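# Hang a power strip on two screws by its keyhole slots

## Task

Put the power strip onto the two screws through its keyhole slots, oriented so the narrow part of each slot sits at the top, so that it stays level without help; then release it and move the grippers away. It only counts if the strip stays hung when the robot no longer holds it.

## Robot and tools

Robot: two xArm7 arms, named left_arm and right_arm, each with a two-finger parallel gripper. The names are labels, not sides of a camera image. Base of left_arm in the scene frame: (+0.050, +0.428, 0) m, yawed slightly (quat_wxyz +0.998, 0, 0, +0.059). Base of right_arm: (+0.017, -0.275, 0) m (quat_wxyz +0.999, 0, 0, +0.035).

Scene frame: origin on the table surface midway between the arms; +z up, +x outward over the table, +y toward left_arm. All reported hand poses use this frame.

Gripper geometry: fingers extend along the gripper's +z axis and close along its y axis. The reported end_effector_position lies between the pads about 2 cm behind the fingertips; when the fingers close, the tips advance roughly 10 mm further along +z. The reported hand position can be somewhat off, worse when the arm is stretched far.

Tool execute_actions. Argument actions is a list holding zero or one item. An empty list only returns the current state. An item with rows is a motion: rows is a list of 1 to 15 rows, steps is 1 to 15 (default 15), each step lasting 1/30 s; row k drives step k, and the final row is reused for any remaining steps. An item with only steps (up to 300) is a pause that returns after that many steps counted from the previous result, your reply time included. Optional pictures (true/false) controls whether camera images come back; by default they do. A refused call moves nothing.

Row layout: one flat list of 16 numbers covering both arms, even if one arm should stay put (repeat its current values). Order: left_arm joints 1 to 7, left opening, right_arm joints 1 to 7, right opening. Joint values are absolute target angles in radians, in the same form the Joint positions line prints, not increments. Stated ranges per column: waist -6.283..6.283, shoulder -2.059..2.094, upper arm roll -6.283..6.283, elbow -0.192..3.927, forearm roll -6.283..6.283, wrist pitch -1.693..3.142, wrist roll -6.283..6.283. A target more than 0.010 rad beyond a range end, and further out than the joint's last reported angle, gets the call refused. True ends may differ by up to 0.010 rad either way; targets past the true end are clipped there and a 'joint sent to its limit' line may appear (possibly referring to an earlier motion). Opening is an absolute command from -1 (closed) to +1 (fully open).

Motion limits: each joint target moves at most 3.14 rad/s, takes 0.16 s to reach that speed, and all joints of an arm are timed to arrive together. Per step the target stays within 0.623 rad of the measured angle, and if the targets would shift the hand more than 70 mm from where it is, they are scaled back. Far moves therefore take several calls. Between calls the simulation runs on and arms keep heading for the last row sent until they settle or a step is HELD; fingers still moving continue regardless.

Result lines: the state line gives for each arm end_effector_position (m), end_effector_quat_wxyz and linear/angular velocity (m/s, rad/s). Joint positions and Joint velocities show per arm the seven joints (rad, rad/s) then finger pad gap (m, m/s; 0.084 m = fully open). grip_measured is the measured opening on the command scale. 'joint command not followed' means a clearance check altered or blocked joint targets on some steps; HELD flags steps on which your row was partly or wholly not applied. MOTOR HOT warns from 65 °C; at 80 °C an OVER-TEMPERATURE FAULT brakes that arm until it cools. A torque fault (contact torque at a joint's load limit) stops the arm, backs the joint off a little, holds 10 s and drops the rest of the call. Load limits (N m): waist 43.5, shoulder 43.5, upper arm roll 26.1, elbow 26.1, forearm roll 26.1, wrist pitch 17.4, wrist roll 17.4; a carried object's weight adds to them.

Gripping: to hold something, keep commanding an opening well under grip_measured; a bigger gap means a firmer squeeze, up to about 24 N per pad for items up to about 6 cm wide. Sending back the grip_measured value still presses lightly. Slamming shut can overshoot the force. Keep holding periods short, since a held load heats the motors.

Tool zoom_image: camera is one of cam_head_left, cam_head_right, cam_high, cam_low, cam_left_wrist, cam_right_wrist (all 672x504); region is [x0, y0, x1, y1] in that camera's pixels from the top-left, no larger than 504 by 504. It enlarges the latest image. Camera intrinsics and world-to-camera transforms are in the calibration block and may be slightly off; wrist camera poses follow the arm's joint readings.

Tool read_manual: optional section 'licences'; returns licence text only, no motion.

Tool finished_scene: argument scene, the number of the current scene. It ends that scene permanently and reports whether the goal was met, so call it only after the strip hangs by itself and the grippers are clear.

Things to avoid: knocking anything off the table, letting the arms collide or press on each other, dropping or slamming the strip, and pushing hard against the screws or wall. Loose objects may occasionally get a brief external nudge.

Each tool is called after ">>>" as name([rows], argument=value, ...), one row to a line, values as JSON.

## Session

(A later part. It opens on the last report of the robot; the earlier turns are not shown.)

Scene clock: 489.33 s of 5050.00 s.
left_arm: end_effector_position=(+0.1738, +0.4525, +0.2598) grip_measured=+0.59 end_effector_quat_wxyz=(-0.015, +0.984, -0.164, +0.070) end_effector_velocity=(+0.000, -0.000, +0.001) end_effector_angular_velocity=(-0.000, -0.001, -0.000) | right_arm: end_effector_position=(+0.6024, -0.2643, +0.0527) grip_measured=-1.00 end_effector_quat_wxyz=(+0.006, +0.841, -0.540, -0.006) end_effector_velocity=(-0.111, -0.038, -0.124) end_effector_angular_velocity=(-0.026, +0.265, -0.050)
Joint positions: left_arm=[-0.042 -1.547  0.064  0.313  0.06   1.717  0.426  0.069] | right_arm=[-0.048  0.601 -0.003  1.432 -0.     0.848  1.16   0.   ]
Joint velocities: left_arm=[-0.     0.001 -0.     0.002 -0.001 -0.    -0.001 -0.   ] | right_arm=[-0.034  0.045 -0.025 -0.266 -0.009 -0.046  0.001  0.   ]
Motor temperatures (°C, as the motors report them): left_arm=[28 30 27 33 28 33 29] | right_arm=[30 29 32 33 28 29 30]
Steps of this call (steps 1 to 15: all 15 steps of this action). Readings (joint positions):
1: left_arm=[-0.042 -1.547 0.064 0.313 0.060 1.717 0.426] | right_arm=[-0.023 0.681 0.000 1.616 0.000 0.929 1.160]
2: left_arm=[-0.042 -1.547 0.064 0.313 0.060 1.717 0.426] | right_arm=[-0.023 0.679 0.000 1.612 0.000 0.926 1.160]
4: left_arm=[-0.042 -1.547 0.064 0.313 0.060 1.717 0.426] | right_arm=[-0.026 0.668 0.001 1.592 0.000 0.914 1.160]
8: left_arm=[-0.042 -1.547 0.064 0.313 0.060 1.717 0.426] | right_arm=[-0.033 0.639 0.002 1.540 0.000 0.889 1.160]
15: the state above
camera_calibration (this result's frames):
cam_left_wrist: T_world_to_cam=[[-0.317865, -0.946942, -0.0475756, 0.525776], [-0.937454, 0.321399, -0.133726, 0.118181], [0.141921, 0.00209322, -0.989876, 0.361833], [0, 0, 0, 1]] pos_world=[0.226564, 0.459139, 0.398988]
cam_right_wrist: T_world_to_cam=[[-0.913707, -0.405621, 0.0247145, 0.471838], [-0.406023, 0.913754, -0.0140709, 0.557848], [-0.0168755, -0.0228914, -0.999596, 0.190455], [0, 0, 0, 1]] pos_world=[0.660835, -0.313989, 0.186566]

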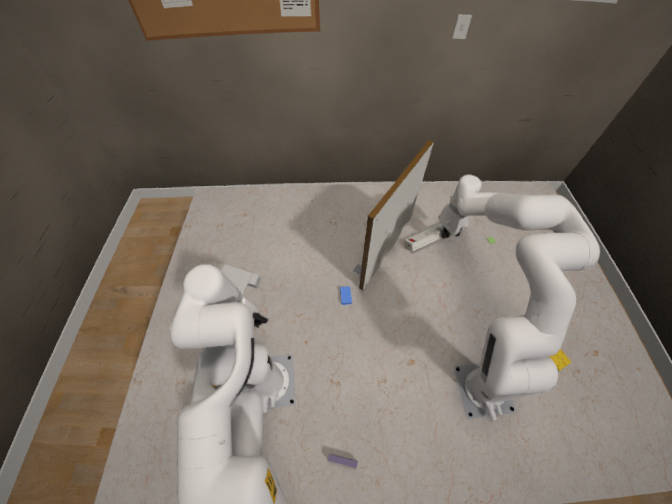

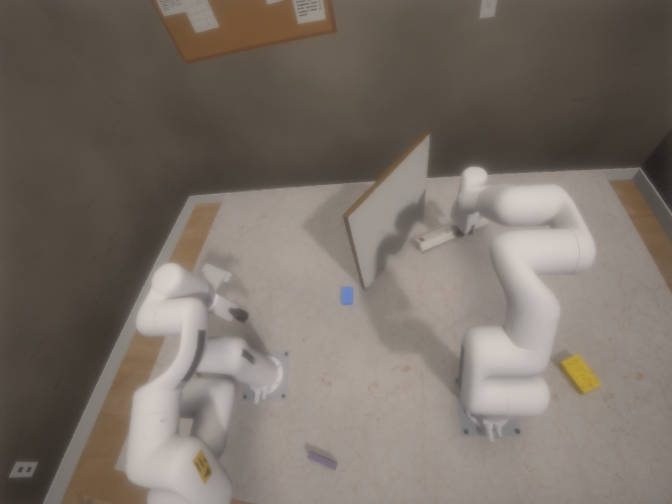

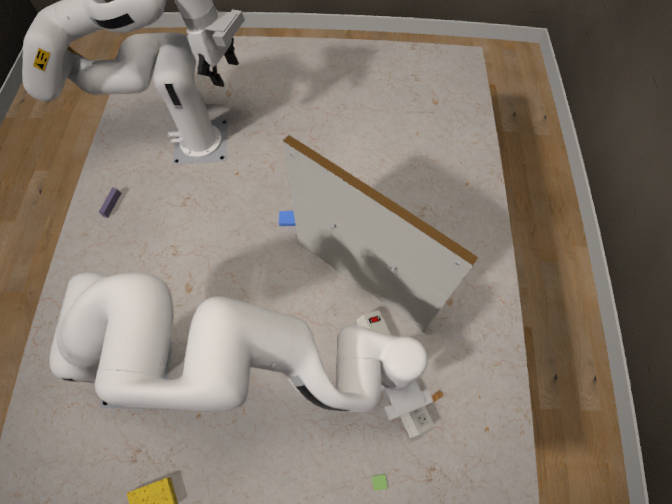

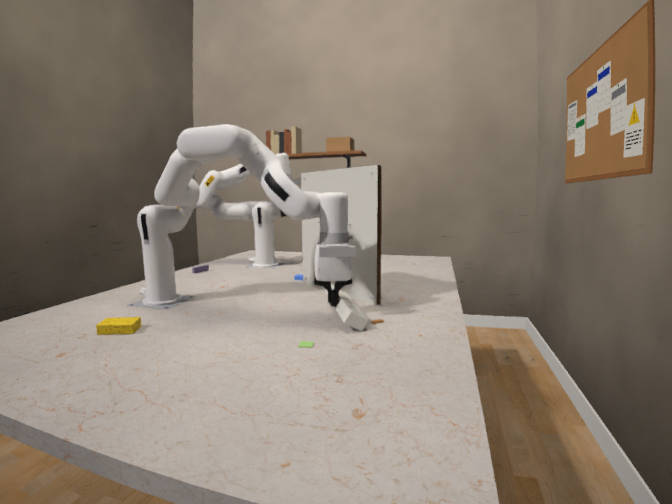

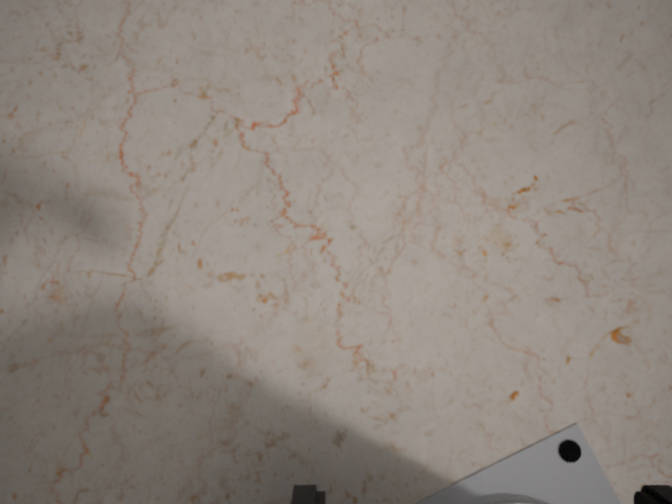

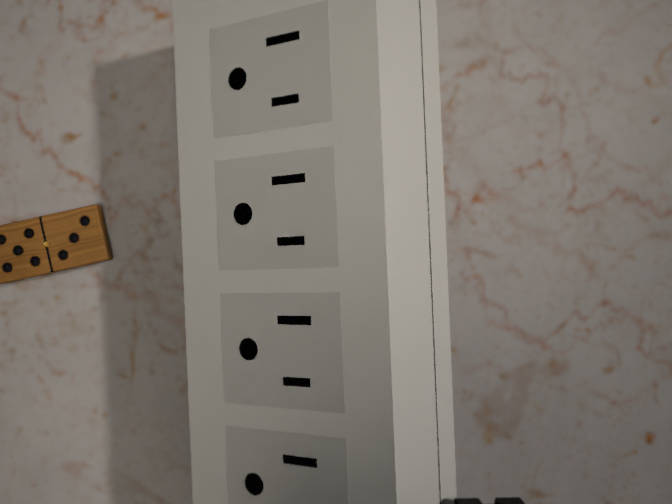

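Tipping works. Lift, open, look.

>>> execute_actions([
  {"rows":[[-0.042,-1.547,0.064,0.313,0.06,1.717,0.426,0.6,-0.049,0.5,0,1.44,0,0.94,1.16,-1],[-0.042,-1.547,0.064,0.313,0.06,1.717,0.426,0.6,-0.049,0.5,0,1.44,0,0.94,1.16,-1],[-0.042,-1.547,0.064,0.313,0.06,1.717,0.426,0.6,-0.049,0.5,0,1.44,0,0.94,1.16,-1],[-0.042,-1.547,0.064,0.313,0.06,1.717,0.426,0.6,-0.049,0.5,0,1.44,0,0.94,1.16,-1],[-0.042,-1.547,0.064,0.313,0.06,1.717,0.426,0.6,-0.049,0.5,0,1.44,0,0.94,1.16,-1],[-0.042,-1.547,0.064,0.313,0.06,1.717,0.426,0.6,-0.049,0.5,0,1.44,0,0.94,1.16,-1],[-0.042,-1.547,0.064,0.313,0.06,1.717,0.426,0.6,-0.049,0.5,0,1.44,0,0.94,1.16,1]],"steps":15},
], pictures=false)

>>> execute_actions([
  {"steps":12},
])

Scene clock: 499.60 s of 5050.00 s.
left_arm: end_effector_position=(+0.1738, +0.4525, +0.2598) grip_measured=+0.59 end_effector_quat_wxyz=(-0.015, +0.984, -0.164, +0.070) end_effector_velocity=(+0.001, +0.000, +0.000) end_effector_angular_velocity=(+0.002, -0.002, +0.000) | right_arm: end_effector_position=(+0.6005, -0.2627, +0.1061) grip_measured=+0.41 end_effector_quat_wxyz=(+0.001, +0.842, -0.540, -0.001) end_effector_velocity=(+0.006, -0.000, +0.014) end_effector_angular_velocity=(+0.001, -0.023, -0.001)
Joint positions: left_arm=[-0.042 -1.547  0.064  0.313  0.06   1.717  0.426  0.069] | right_arm=[-0.049  0.502  0.     1.438 -0.     0.939  1.16   0.061]
Joint velocities: left_arm=[ 0.001  0.001 -0.001  0.     0.    -0.003  0.001 -0.   ] | right_arm=[-0.001 -0.015  0.     0.015  0.     0.007  0.     0.195]
Motor temperatures (°C, as the motors report them): left_arm=[28 30 27 33 28 33 29] | right_arm=[30 29 32 33 28 29 30]
Steps of this call (steps 1 to 30: the robot went on to your last target; steps 31 to 90: nothing new was sent; then 6.77 s passed at rest; steps 91 to 105: all 15 steps of this action). Readings (joint positions):
91: left_arm=[-0.042 -1.547 0.064 0.313 0.060 1.717 0.426] | right_arm=[-0.049 0.590 0.000 1.428 0.000 0.838 1.160]
92: left_arm=[-0.042 -1.547 0.064 0.313 0.060 1.717 0.426] | right_arm=[-0.049 0.588 0.000 1.428 0.000 0.843 1.160]
94: left_arm=[-0.042 -1.547 0.064 0.313 0.060 1.717 0.426] | right_arm=[-0.049 0.561 0.000 1.427 -0.000 0.879 1.160]
98: left_arm=[-0.042 -1.547 0.064 0.313 0.060 1.717 0.426] | right_arm=[-0.049 0.505 -0.000 1.445 0.000 0.925 1.160]
105: the state above

Scene clock: 500.00 s of 5050.00 s.
left_arm: end_effector_position=(+0.1738, +0.4525, +0.2598) grip_measured=+0.59 end_effector_quat_wxyz=(-0.015, +0.984, -0.164, +0.070) end_effector_velocity=(-0.000, +0.000, +0.000) end_effector_angular_velocity=(+0.001, -0.001, -0.000) | right_arm: end_effector_position=(+0.6012, -0.2628, +0.1079) grip_measured=+1.00 end_effector_quat_wxyz=(+0.000, +0.842, -0.540, -0.000) end_effector_velocity=(+0.000, -0.000, +0.001) end_effector_angular_velocity=(+0.001, -0.001, -0.002)
Joint positions: left_arm=[-0.042 -1.547  0.064  0.313  0.06   1.717  0.426  0.069] | right_arm=[-0.049  0.5    0.     1.44  -0.     0.94   1.16   0.084]
Joint velocities: left_arm=[-0.    -0.001 -0.     0.001  0.     0.     0.     0.   ] | right_arm=[-0.    -0.001 -0.001 -0.     0.002 -0.    -0.    -0.   ]
Motor temperatures (°C, as the motors report them): left_arm=[28 30 27 33 28 33 29] | right_arm=[30 29 32 33 28 29 30]
Steps of this call (steps 1 to 12: the robot went on to your last target). Readings (joint positions):
1: left_arm=[-0.042 -1.547 0.064 0.313 0.060 1.717 0.426] | right_arm=[-0.049 0.502 0.000 1.439 -0.000 0.939 1.160]
2: left_arm=[-0.042 -1.547 0.064 0.313 0.060 1.717 0.426] | right_arm=[-0.049 0.501 0.000 1.439 -0.000 0.940 1.160]
4: left_arm=[-0.042 -1.547 0.064 0.313 0.060 1.717 0.426] | right_arm=[-0.049 0.501 -0.000 1.440 -0.000 0.940 1.160]
8: left_arm=[-0.042 -1.547 0.064 0.313 0.060 1.717 0.426] | right_arm=[-0.049 0.500 -0.000 1.440 -0.000 0.940 1.160]
12: the state above
camera_calibration (this result's frames):
cam_left_wrist: T_world_to_cam=[[-0.317865, -0.946942, -0.0475756, 0.525776], [-0.937454, 0.321399, -0.133726, 0.118181], [0.141921, 0.00209315, -0.989876, 0.361833], [0, 0, 0, 1]] pos_world=[0.226564, 0.459139, 0.398988]
cam_right_wrist: T_world_to_cam=[[-0.913276, -0.407251, 0.00856415, 0.471099], [-0.407341, 0.913086, -0.0186261, 0.557822], [-0.000234326, -0.0204993, -0.99979, 0.236346], [0, 0, 0, 1]] pos_world=[0.657523, -0.312639, 0.242651]

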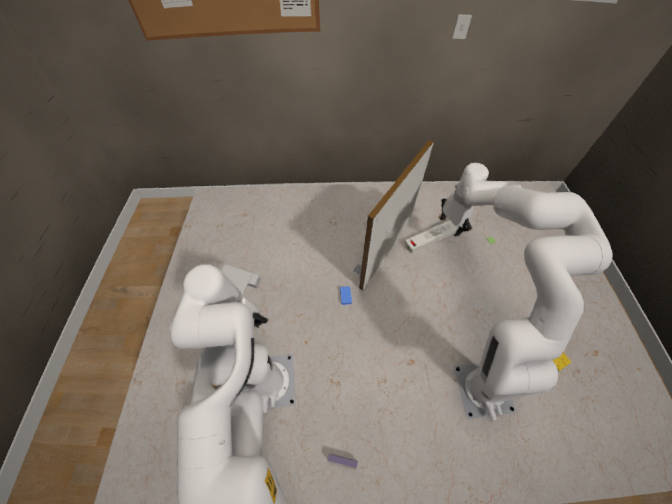

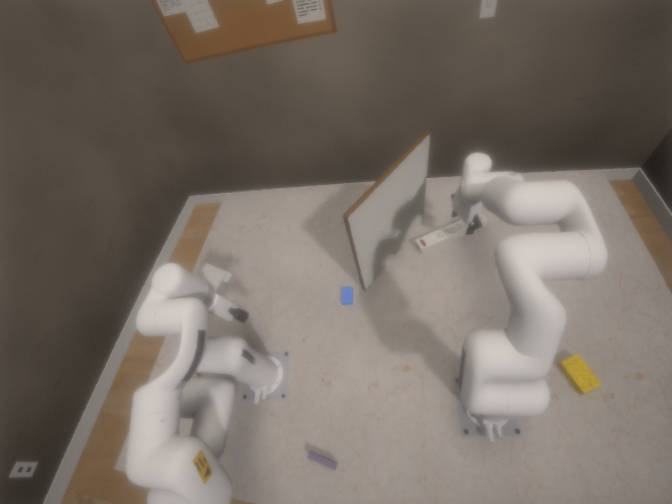

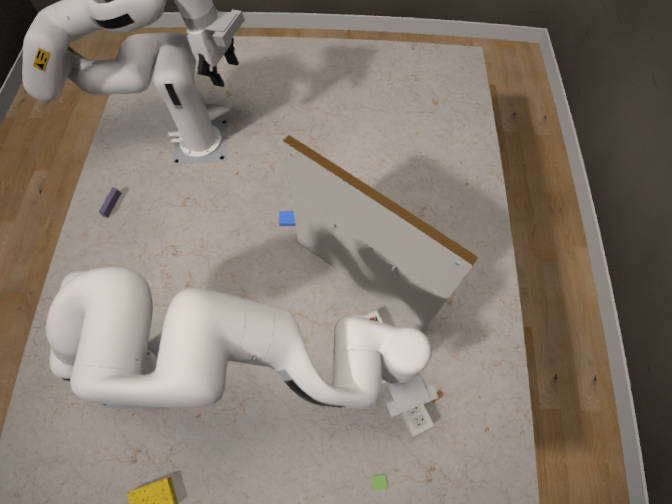

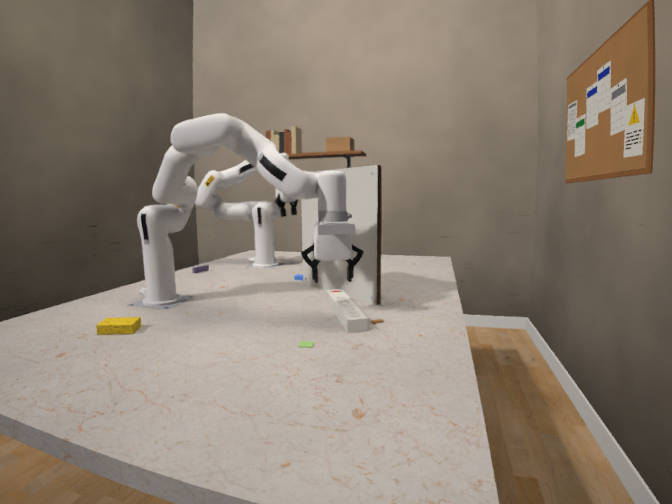

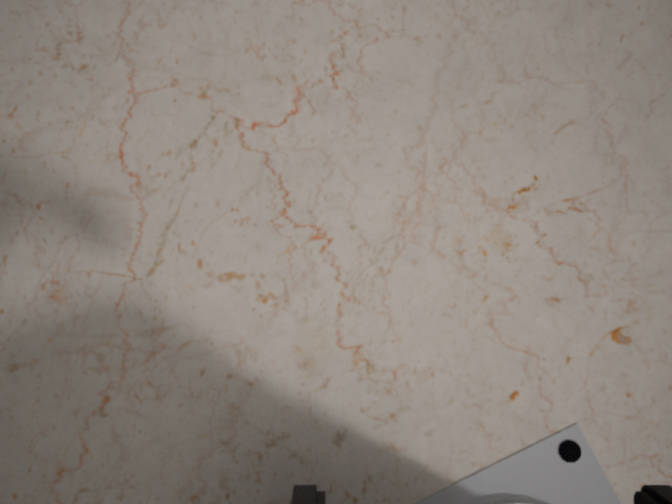

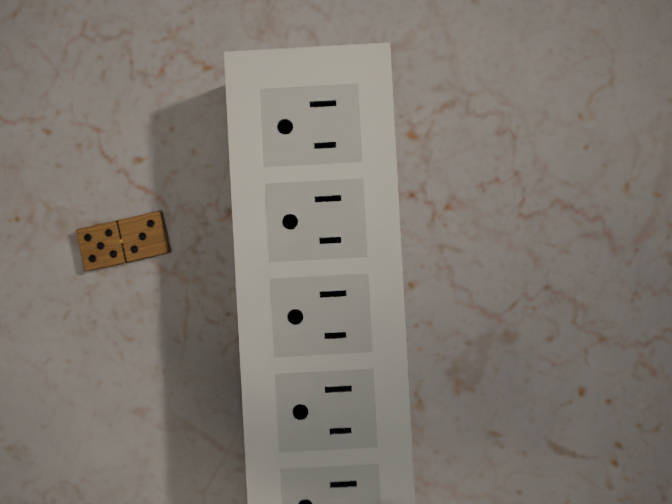

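>>> execute_actions([
  {"rows":[[-0.042,-1.547,0.064,0.313,0.06,1.717,0.426,0.6,-0.011,0.57,0,1.57,0,1.0,4.285,1]],"steps":15},
], pictures=false)

>>> execute_actions([
  {"steps":30},
], pictures=false)

>>> execute_actions([
  {"rows":[[-0.042,-1.547,0.064,0.313,0.06,1.717,0.426,0.6,-0.011,0.64,0,1.55,0,0.91,4.285,1]],"steps":15},
])

Scene clock: 514.07 s of 5050.00 s.
left_arm: end_effector_position=(+0.1738, +0.4525, +0.2598) grip_measured=+0.59 end_effector_quat_wxyz=(-0.015, +0.984, -0.164, +0.070) end_effector_velocity=(+0.000, +0.000, -0.000) end_effector_angular_velocity=(+0.002, +0.000, -0.000) | right_arm: end_effector_position=(+0.6224, -0.2403, +0.1135) grip_measured=+1.00 end_effector_quat_wxyz=(+0.000, -0.504, +0.864, +0.000) end_effector_velocity=(+0.014, +0.004, +0.004) end_effector_angular_velocity=(-0.009, +0.004, -2.870)
Joint positions: left_arm=[-0.042 -1.547  0.064  0.313  0.06   1.717  0.426  0.069] | right_arm=[-0.013  0.565  0.     1.561  0.     0.996  2.142  0.084]
Joint velocities: left_arm=[-0.    -0.001 -0.001 -0.001  0.001 -0.    -0.     0.   ] | right_arm=[ 0.018  0.046 -0.013  0.085 -0.002  0.044  2.878 -0.   ]
Motor temperatures (°C, as the motors report them): left_arm=[28 30 27 33 28 33 29] | right_arm=[30 29 32 33 28 29 30]
Steps of this call (steps 1 to 15: the robot went on to your last target; steps 16 to 90: nothing new was sent; then 10.57 s passed at rest; steps 91 to 105: all 15 steps of this action). Readings (joint positions):
91: left_arm=[-0.042 -1.547 0.064 0.313 0.060 1.717 0.426] | right_arm=[-0.049 0.500 -0.000 1.440 -0.000 0.940 1.160]
92: left_arm=[-0.042 -1.547 0.064 0.313 0.060 1.717 0.426] | right_arm=[-0.049 0.500 -0.000 1.441 -0.000 0.940 1.165]
94: left_arm=[-0.042 -1.547 0.064 0.313 0.060 1.717 0.426] | right_arm=[-0.047 0.505 -0.001 1.449 -0.000 0.945 1.207]
98: left_arm=[-0.042 -1.547 0.064 0.313 0.060 1.717 0.426] | right_arm=[-0.031 0.533 -0.000 1.501 -0.000 0.968 1.475]
105: the state above

Scene clock: 515.07 s of 5050.00 s.
left_arm: end_effector_position=(+0.1738, +0.4525, +0.2598) grip_measured=+0.59 end_effector_quat_wxyz=(-0.015, +0.984, -0.164, +0.070) end_effector_velocity=(+0.000, -0.000, +0.000) end_effector_angular_velocity=(+0.000, -0.001, -0.000) | right_arm: end_effector_position=(+0.6239, -0.2392, +0.1140) grip_measured=+1.00 end_effector_quat_wxyz=(+0.000, +0.514, +0.858, -0.000) end_effector_velocity=(+0.001, -0.001, +0.001) end_effector_angular_velocity=(-0.000, -0.003, -0.067)
Joint positions: left_arm=[-0.042 -1.547  0.064  0.313  0.06   1.717  0.426  0.069] | right_arm=[-0.011  0.57  -0.     1.57  -0.     1.     4.278  0.084]
Joint velocities: left_arm=[-0.    -0.    -0.     0.    -0.    -0.001 -0.    -0.   ] | right_arm=[-0.002  0.     0.001  0.001 -0.001 -0.002  0.066  0.   ]
Motor temperatures (°C, as the motors report them): left_arm=[28 30 27 33 28 33 29] | right_arm=[30 29 32 33 28 29 30]
Steps of this call (steps 1 to 30: the robot went on to your last target). Readings (joint positions):
1: left_arm=[-0.042 -1.547 0.064 0.313 0.060 1.717 0.426] | right_arm=[-0.013 0.567 0.000 1.564 0.000 0.997 2.238]
2: left_arm=[-0.042 -1.547 0.064 0.313 0.060 1.717 0.426] | right_arm=[-0.012 0.568 -0.000 1.565 -0.000 0.998 2.335]
4: left_arm=[-0.042 -1.547 0.064 0.313 0.060 1.717 0.426] | right_arm=[-0.012 0.569 -0.000 1.567 -0.000 0.999 2.528]
8: left_arm=[-0.042 -1.547 0.064 0.313 0.060 1.717 0.426] | right_arm=[-0.011 0.570 -0.000 1.569 -0.000 1.000 2.913]
30: the state above

Scene clock: 515.57 s of 5050.00 s.
left_arm: end_effector_position=(+0.1738, +0.4525, +0.2598) grip_measured=+0.59 end_effector_quat_wxyz=(-0.015, +0.984, -0.164, +0.070) end_effector_velocity=(+0.001, +0.000, +0.000) end_effector_angular_velocity=(+0.001, -0.003, +0.001) | right_arm: end_effector_position=(+0.6274, -0.2390, +0.0719) grip_measured=+1.00 end_effector_quat_wxyz=(+0.001, +0.516, +0.856, +0.001) end_effector_velocity=(-0.007, -0.000, -0.014) end_effector_angular_velocity=(-0.000, +0.023, -0.001)
Joint positions: left_arm=[-0.042 -1.547  0.064  0.313  0.06   1.717  0.426  0.069] | right_arm=[-0.011  0.638 -0.     1.552  0.     0.911  4.285  0.084]
Joint velocities: left_arm=[ 0.001  0.    -0.001  0.    -0.    -0.003 -0.001  0.   ] | right_arm=[ 0.     0.013  0.    -0.015  0.001 -0.005  0.    -0.   ]
Motor temperatures (°C, as the motors report them): left_arm=[28 30 27 33 28 33 29] | right_arm=[30 29 32 33 28 29 30]
Steps of this call (steps 1 to 15: all 15 steps of this action). Readings (joint positions):
1: left_arm=[-0.042 -1.547 0.064 0.313 0.060 1.717 0.426] | right_arm=[-0.011 0.570 -0.000 1.570 -0.000 1.000 4.280]
2: left_arm=[-0.042 -1.547 0.064 0.313 0.060 1.717 0.426] | right_arm=[-0.011 0.572 -0.000 1.570 -0.000 0.995 4.282]
4: left_arm=[-0.042 -1.547 0.064 0.313 0.060 1.717 0.426] | right_arm=[-0.011 0.593 -0.000 1.567 0.000 0.961 4.283]
8: left_arm=[-0.042 -1.547 0.064 0.313 0.060 1.717 0.426] | right_arm=[-0.011 0.637 0.000 1.547 -0.000 0.923 4.285]
15: the state above
camera_calibration (this result's frames):
cam_left_wrist: T_world_to_cam=[[-0.317865, -0.946942, -0.0475755, 0.525776], [-0.937454, 0.321399, -0.133726, 0.118181], [0.141921, 0.00209305, -0.989876, 0.361833], [0, 0, 0, 1]] pos_world=[0.226564, 0.459139, 0.398988]
cam_right_wrist: T_world_to_cam=[[0.889674, 0.456465, 0.0109705, -0.419911], [0.456593, -0.889502, -0.0175496, -0.42684], [0.00174747, 0.0206225, -0.999786, 0.209424], [0, 0, 0, 1]] pos_world=[0.56811, -0.192319, 0.206495]

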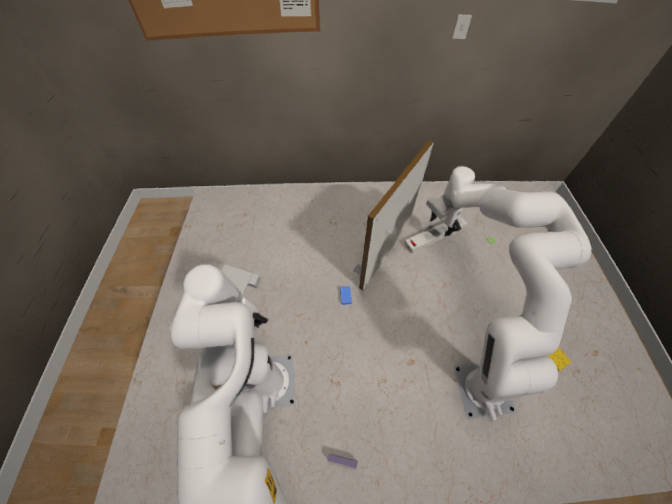

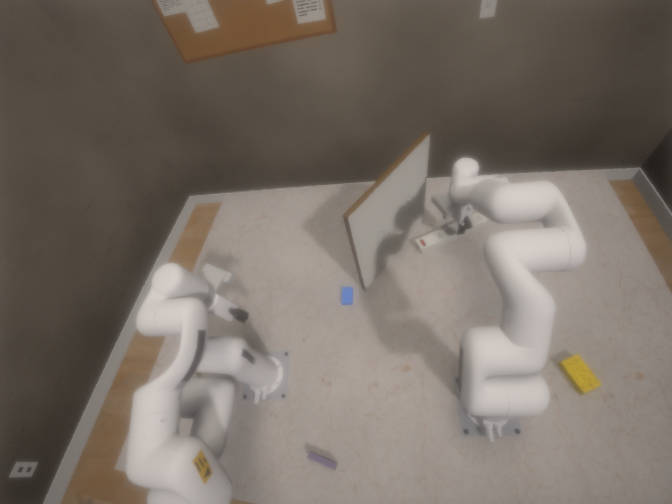

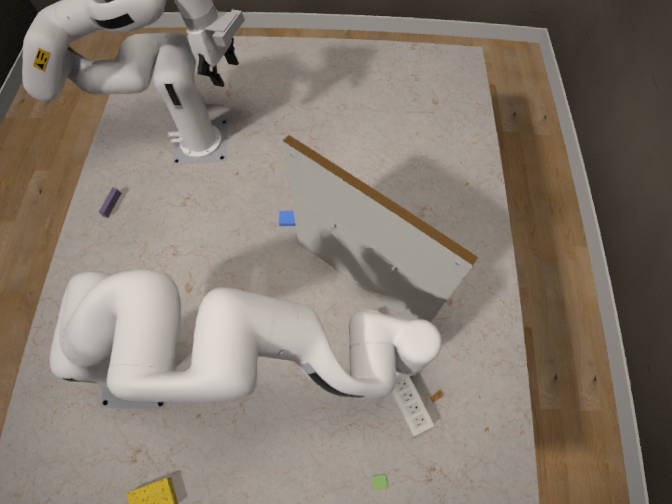

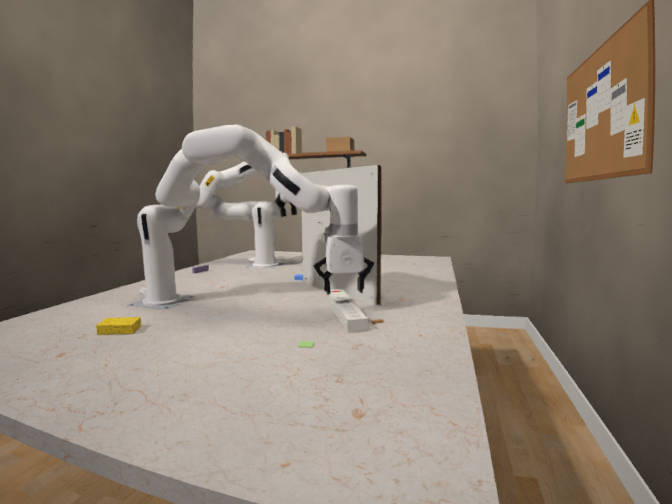

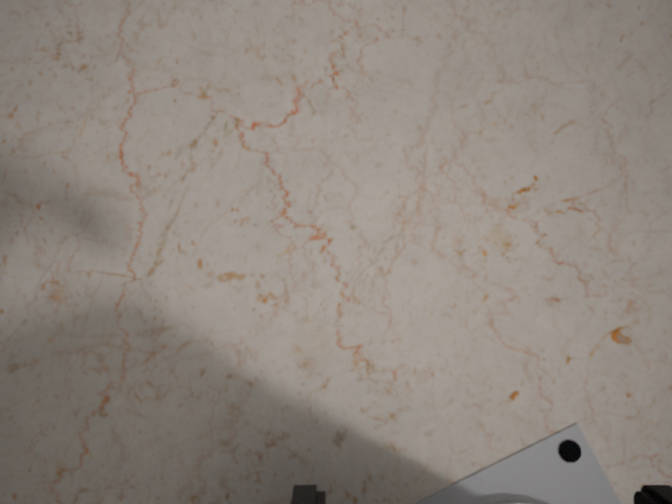

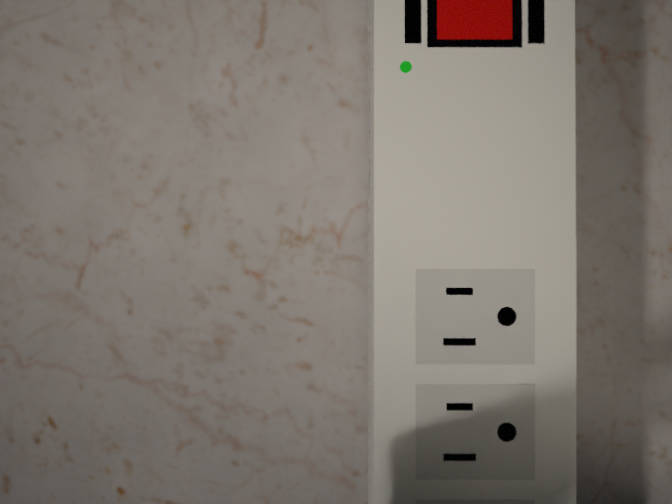

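>>> execute_actions([
  {"rows":[[-0.042,-1.547,0.064,0.313,0.06,1.717,0.426,0.6,-0.015,0.712,0,1.533,0,0.821,4.285,1]],"steps":15},
], pictures=false)

>>> execute_actions([
  {"rows":[[-0.042,-1.547,0.064,0.313,0.06,1.717,0.426,0.6,-0.015,0.712,0,1.533,0,0.821,4.285,0.5],[-0.042,-1.547,0.064,0.313,0.06,1.717,0.426,0.6,-0.015,0.712,0,1.533,0,0.821,4.285,0.35],[-0.042,-1.547,0.064,0.313,0.06,1.717,0.426,0.6,-0.015,0.712,0,1.533,0,0.821,4.285,0.2],[-0.042,-1.547,0.064,0.313,0.06,1.717,0.426,0.6,-0.015,0.712,0,1.533,0,0.821,4.285,0.05],[-0.042,-1.547,0.064,0.313,0.06,1.717,0.426,0.6,-0.015,0.712,0,1.533,0,0.821,4.285,-0.2],[-0.042,-1.547,0.064,0.313,0.06,1.717,0.426,0.6,-0.015,0.712,0,1.533,0,0.821,4.285,-0.5],[-0.042,-1.547,0.064,0.313,0.06,1.717,0.426,0.6,-0.015,0.712,0,1.533,0,0.821,4.285,-1]],"steps":15},
], pictures=false)

>>> execute_actions([
  {"rows":[[-0.042,-1.547,0.064,0.313,0.06,1.717,0.426,0.6,-0.1,0.4,0,1.4,0,1.0,4.4,-1]],"steps":15},
])

Scene clock: 532.13 s of 5050.00 s.
left_arm: end_effector_position=(+0.1738, +0.4525, +0.2598) grip_measured=+0.59 end_effector_quat_wxyz=(-0.015, +0.984, -0.164, +0.070) end_effector_velocity=(+0.000, +0.000, +0.000) end_effector_angular_velocity=(+0.001, -0.000, +0.000) | right_arm: end_effector_position=(+0.6273, -0.2413, +0.0281) grip_measured=+1.00 end_effector_quat_wxyz=(+0.001, +0.518, +0.855, +0.001) end_effector_velocity=(-0.008, -0.002, -0.013) end_effector_angular_velocity=(-0.001, +0.021, -0.003)
Joint positions: left_arm=[-0.042 -1.547  0.064  0.313  0.06   1.717  0.426  0.069] | right_arm=[-0.015  0.71   0.     1.534  0.     0.822  4.285  0.084]
Joint velocities: left_arm=[-0.     0.001 -0.001  0.001  0.    -0.    -0.     0.   ] | right_arm=[-0.001  0.014 -0.001 -0.014  0.    -0.006  0.    -0.   ]
Motor temperatures (°C, as the motors report them): left_arm=[28 30 27 33 28 33 29] | right_arm=[30 29 32 33 28 29 30]
Steps of this call (steps 1 to 15: the robot went on to your last target; steps 16 to 90: nothing new was sent; then 13.07 s passed at rest; steps 91 to 105: all 15 steps of this action). Readings (joint positions):
91: left_arm=[-0.042 -1.547 0.064 0.313 0.060 1.717 0.426] | right_arm=[-0.011 0.640 0.000 1.550 -0.000 0.910 4.285]
92: left_arm=[-0.042 -1.547 0.064 0.313 0.060 1.717 0.426] | right_arm=[-0.011 0.642 0.000 1.550 0.000 0.905 4.285]
94: left_arm=[-0.042 -1.547 0.064 0.313 0.060 1.717 0.426] | right_arm=[-0.012 0.664 0.000 1.548 0.000 0.871 4.285]
98: left_arm=[-0.042 -1.547 0.064 0.313 0.060 1.717 0.426] | right_arm=[-0.015 0.709 -0.000 1.529 -0.000 0.833 4.285]
105: the state above

Scene clock: 532.63 s of 5050.00 s.
left_arm: end_effector_position=(+0.1738, +0.4525, +0.2598) grip_measured=+0.59 end_effector_quat_wxyz=(-0.015, +0.984, -0.164, +0.070) end_effector_velocity=(-0.000, -0.000, +0.000) end_effector_angular_velocity=(+0.000, -0.000, +0.000) | right_arm: end_effector_position=(+0.6268, -0.2413, +0.0270) grip_measured=+0.15 end_effector_quat_wxyz=(+0.001, +0.518, +0.855, +0.000) end_effector_velocity=(-0.000, -0.001, -0.000) end_effector_angular_velocity=(-0.002, +0.002, +0.001)
Joint positions: left_arm=[-0.042 -1.547  0.064  0.313  0.06   1.717  0.426  0.069] | right_arm=[-0.015  0.711  0.     1.534  0.     0.821  4.285  0.051]
Joint velocities: left_arm=[ 0.    -0.    -0.     0.001 -0.     0.001 -0.     0.   ] | right_arm=[-0.     0.001 -0.    -0.    -0.002  0.001  0.     0.   ]
Motor temperatures (°C, as the motors report them): left_arm=[28 30 27 33 28 33 29] | right_arm=[30 29 32 33 28 29 30]
Steps of this call (steps 1 to 15: all 15 steps of this action). Readings (joint positions):
1: left_arm=[-0.042 -1.547 0.064 0.313 0.060 1.717 0.426] | right_arm=[-0.015 0.710 0.000 1.534 0.000 0.821 4.285]
2: left_arm=[-0.042 -1.547 0.064 0.313 0.060 1.717 0.426] | right_arm=[-0.015 0.711 0.000 1.534 0.000 0.821 4.285]
4: left_arm=[-0.042 -1.547 0.064 0.313 0.060 1.717 0.426] | right_arm=[-0.015 0.712 0.000 1.533 -0.000 0.821 4.285]
8: left_arm=[-0.042 -1.547 0.064 0.313 0.060 1.717 0.426] | right_arm=[-0.015 0.711 0.000 1.534 0.000 0.821 4.285]
15: the state above

Scene clock: 533.13 s of 5050.00 s.
left_arm: end_effector_position=(+0.1738, +0.4525, +0.2598) grip_measured=+0.59 end_effector_quat_wxyz=(-0.015, +0.984, -0.164, +0.070) end_effector_velocity=(-0.000, -0.000, -0.000) end_effector_angular_velocity=(-0.000, +0.000, +0.001) | right_arm: end_effector_position=(+0.5881, -0.2916, +0.1431) grip_measured=+0.15 end_effector_quat_wxyz=(+0.002, +0.599, +0.801, +0.001) end_effector_velocity=(-0.052, +0.012, -0.008) end_effector_angular_velocity=(+0.019, +0.120, -0.038)
Joint positions: left_arm=[-0.042 -1.547  0.064  0.313  0.06   1.717  0.426  0.069] | right_arm=[-0.098  0.409 -0.001  1.407 -0.     0.993  4.395  0.051]
Joint velocities: left_arm=[ 0.001 -0.001 -0.001 -0.001 -0.001  0.    -0.001 -0.   ] | right_arm=[-0.016 -0.073  0.033 -0.105  0.003  0.088  0.051 -0.   ]
Motor temperatures (°C, as the motors report them): left_arm=[28 30 27 33 28 33 29] | right_arm=[30 29 32 33 28 29 30]
Steps of this call (steps 1 to 15: all 15 steps of this action). Readings (joint positions):
1: left_arm=[-0.042 -1.547 0.064 0.313 0.060 1.717 0.426] | right_arm=[-0.015 0.711 0.000 1.534 0.000 0.821 4.285]
2: left_arm=[-0.042 -1.547 0.064 0.313 0.060 1.717 0.426] | right_arm=[-0.016 0.709 0.001 1.531 0.000 0.823 4.287]
4: left_arm=[-0.042 -1.547 0.064 0.313 0.060 1.717 0.426] | right_arm=[-0.025 0.676 0.003 1.507 -0.000 0.849 4.302]
8: left_arm=[-0.042 -1.547 0.064 0.313 0.060 1.717 0.426] | right_arm=[-0.062 0.543 -0.002 1.461 -0.000 0.919 4.348]
15: the state above
camera_calibration (this result's frames):
cam_left_wrist: T_world_to_cam=[[-0.317865, -0.946942, -0.0475757, 0.525776], [-0.937454, 0.321399, -0.133726, 0.118181], [0.141922, 0.0020932, -0.989876, 0.361833], [0, 0, 0, 1]] pos_world=[0.226564, 0.459139, 0.398988]
cam_right_wrist: T_world_to_cam=[[0.96207, 0.2725, 0.0128559, -0.458191], [0.272691, -0.961956, -0.0167243, -0.367445], [0.00780949, 0.0195956, -0.999777, 0.277898], [0, 0, 0, 1]] pos_world=[0.538841, -0.234054, 0.277581]

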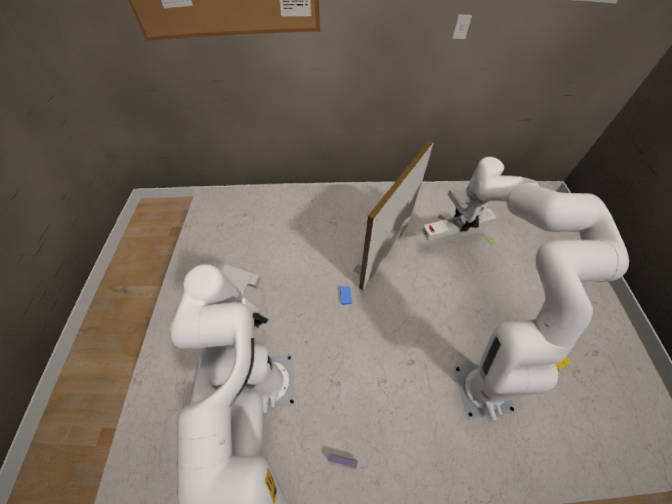

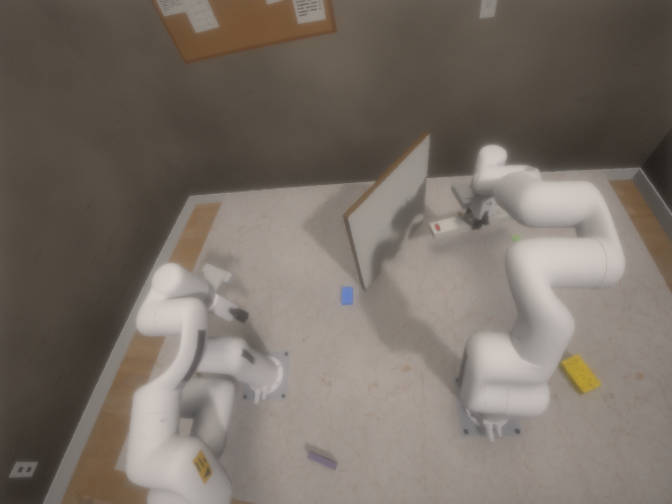

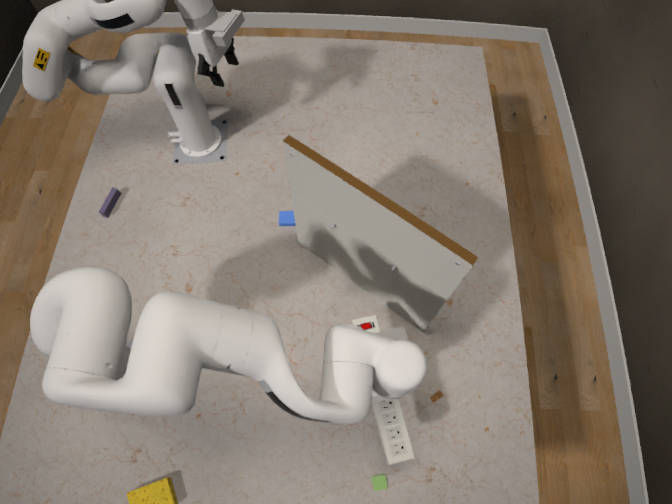

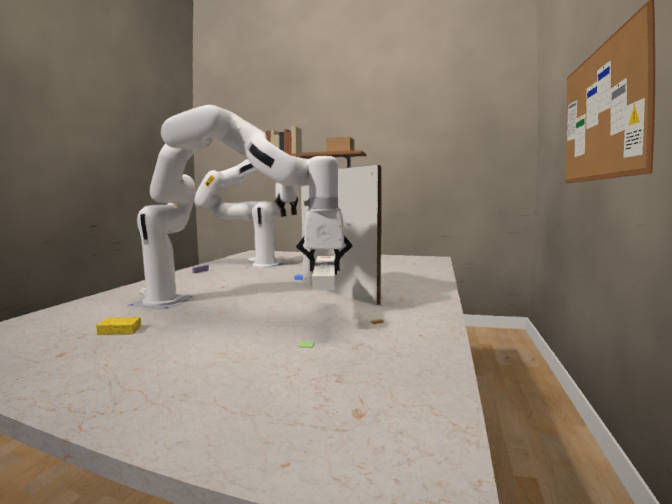

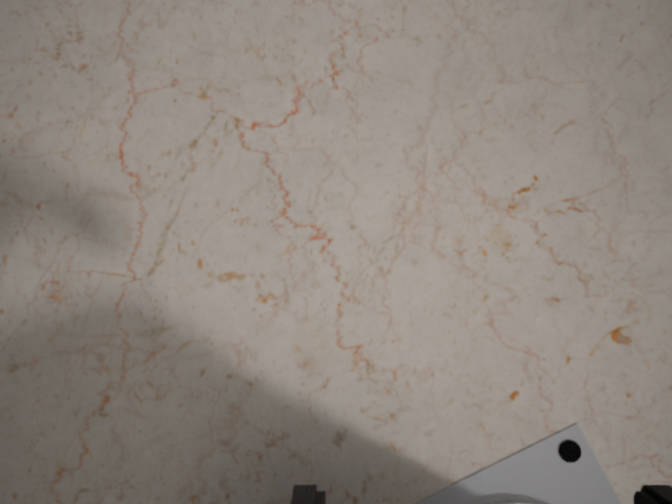

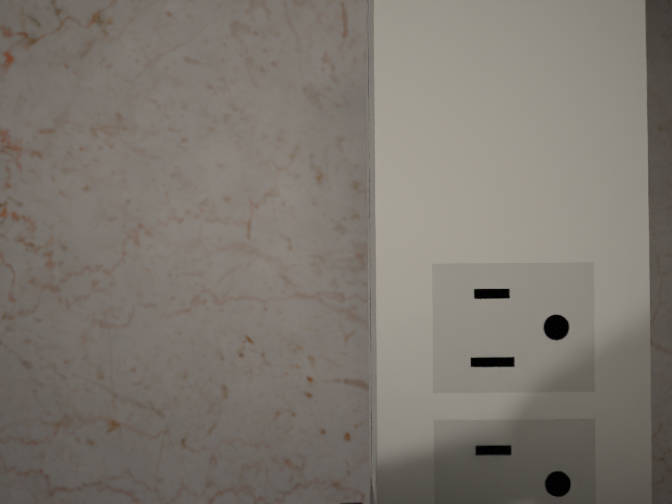

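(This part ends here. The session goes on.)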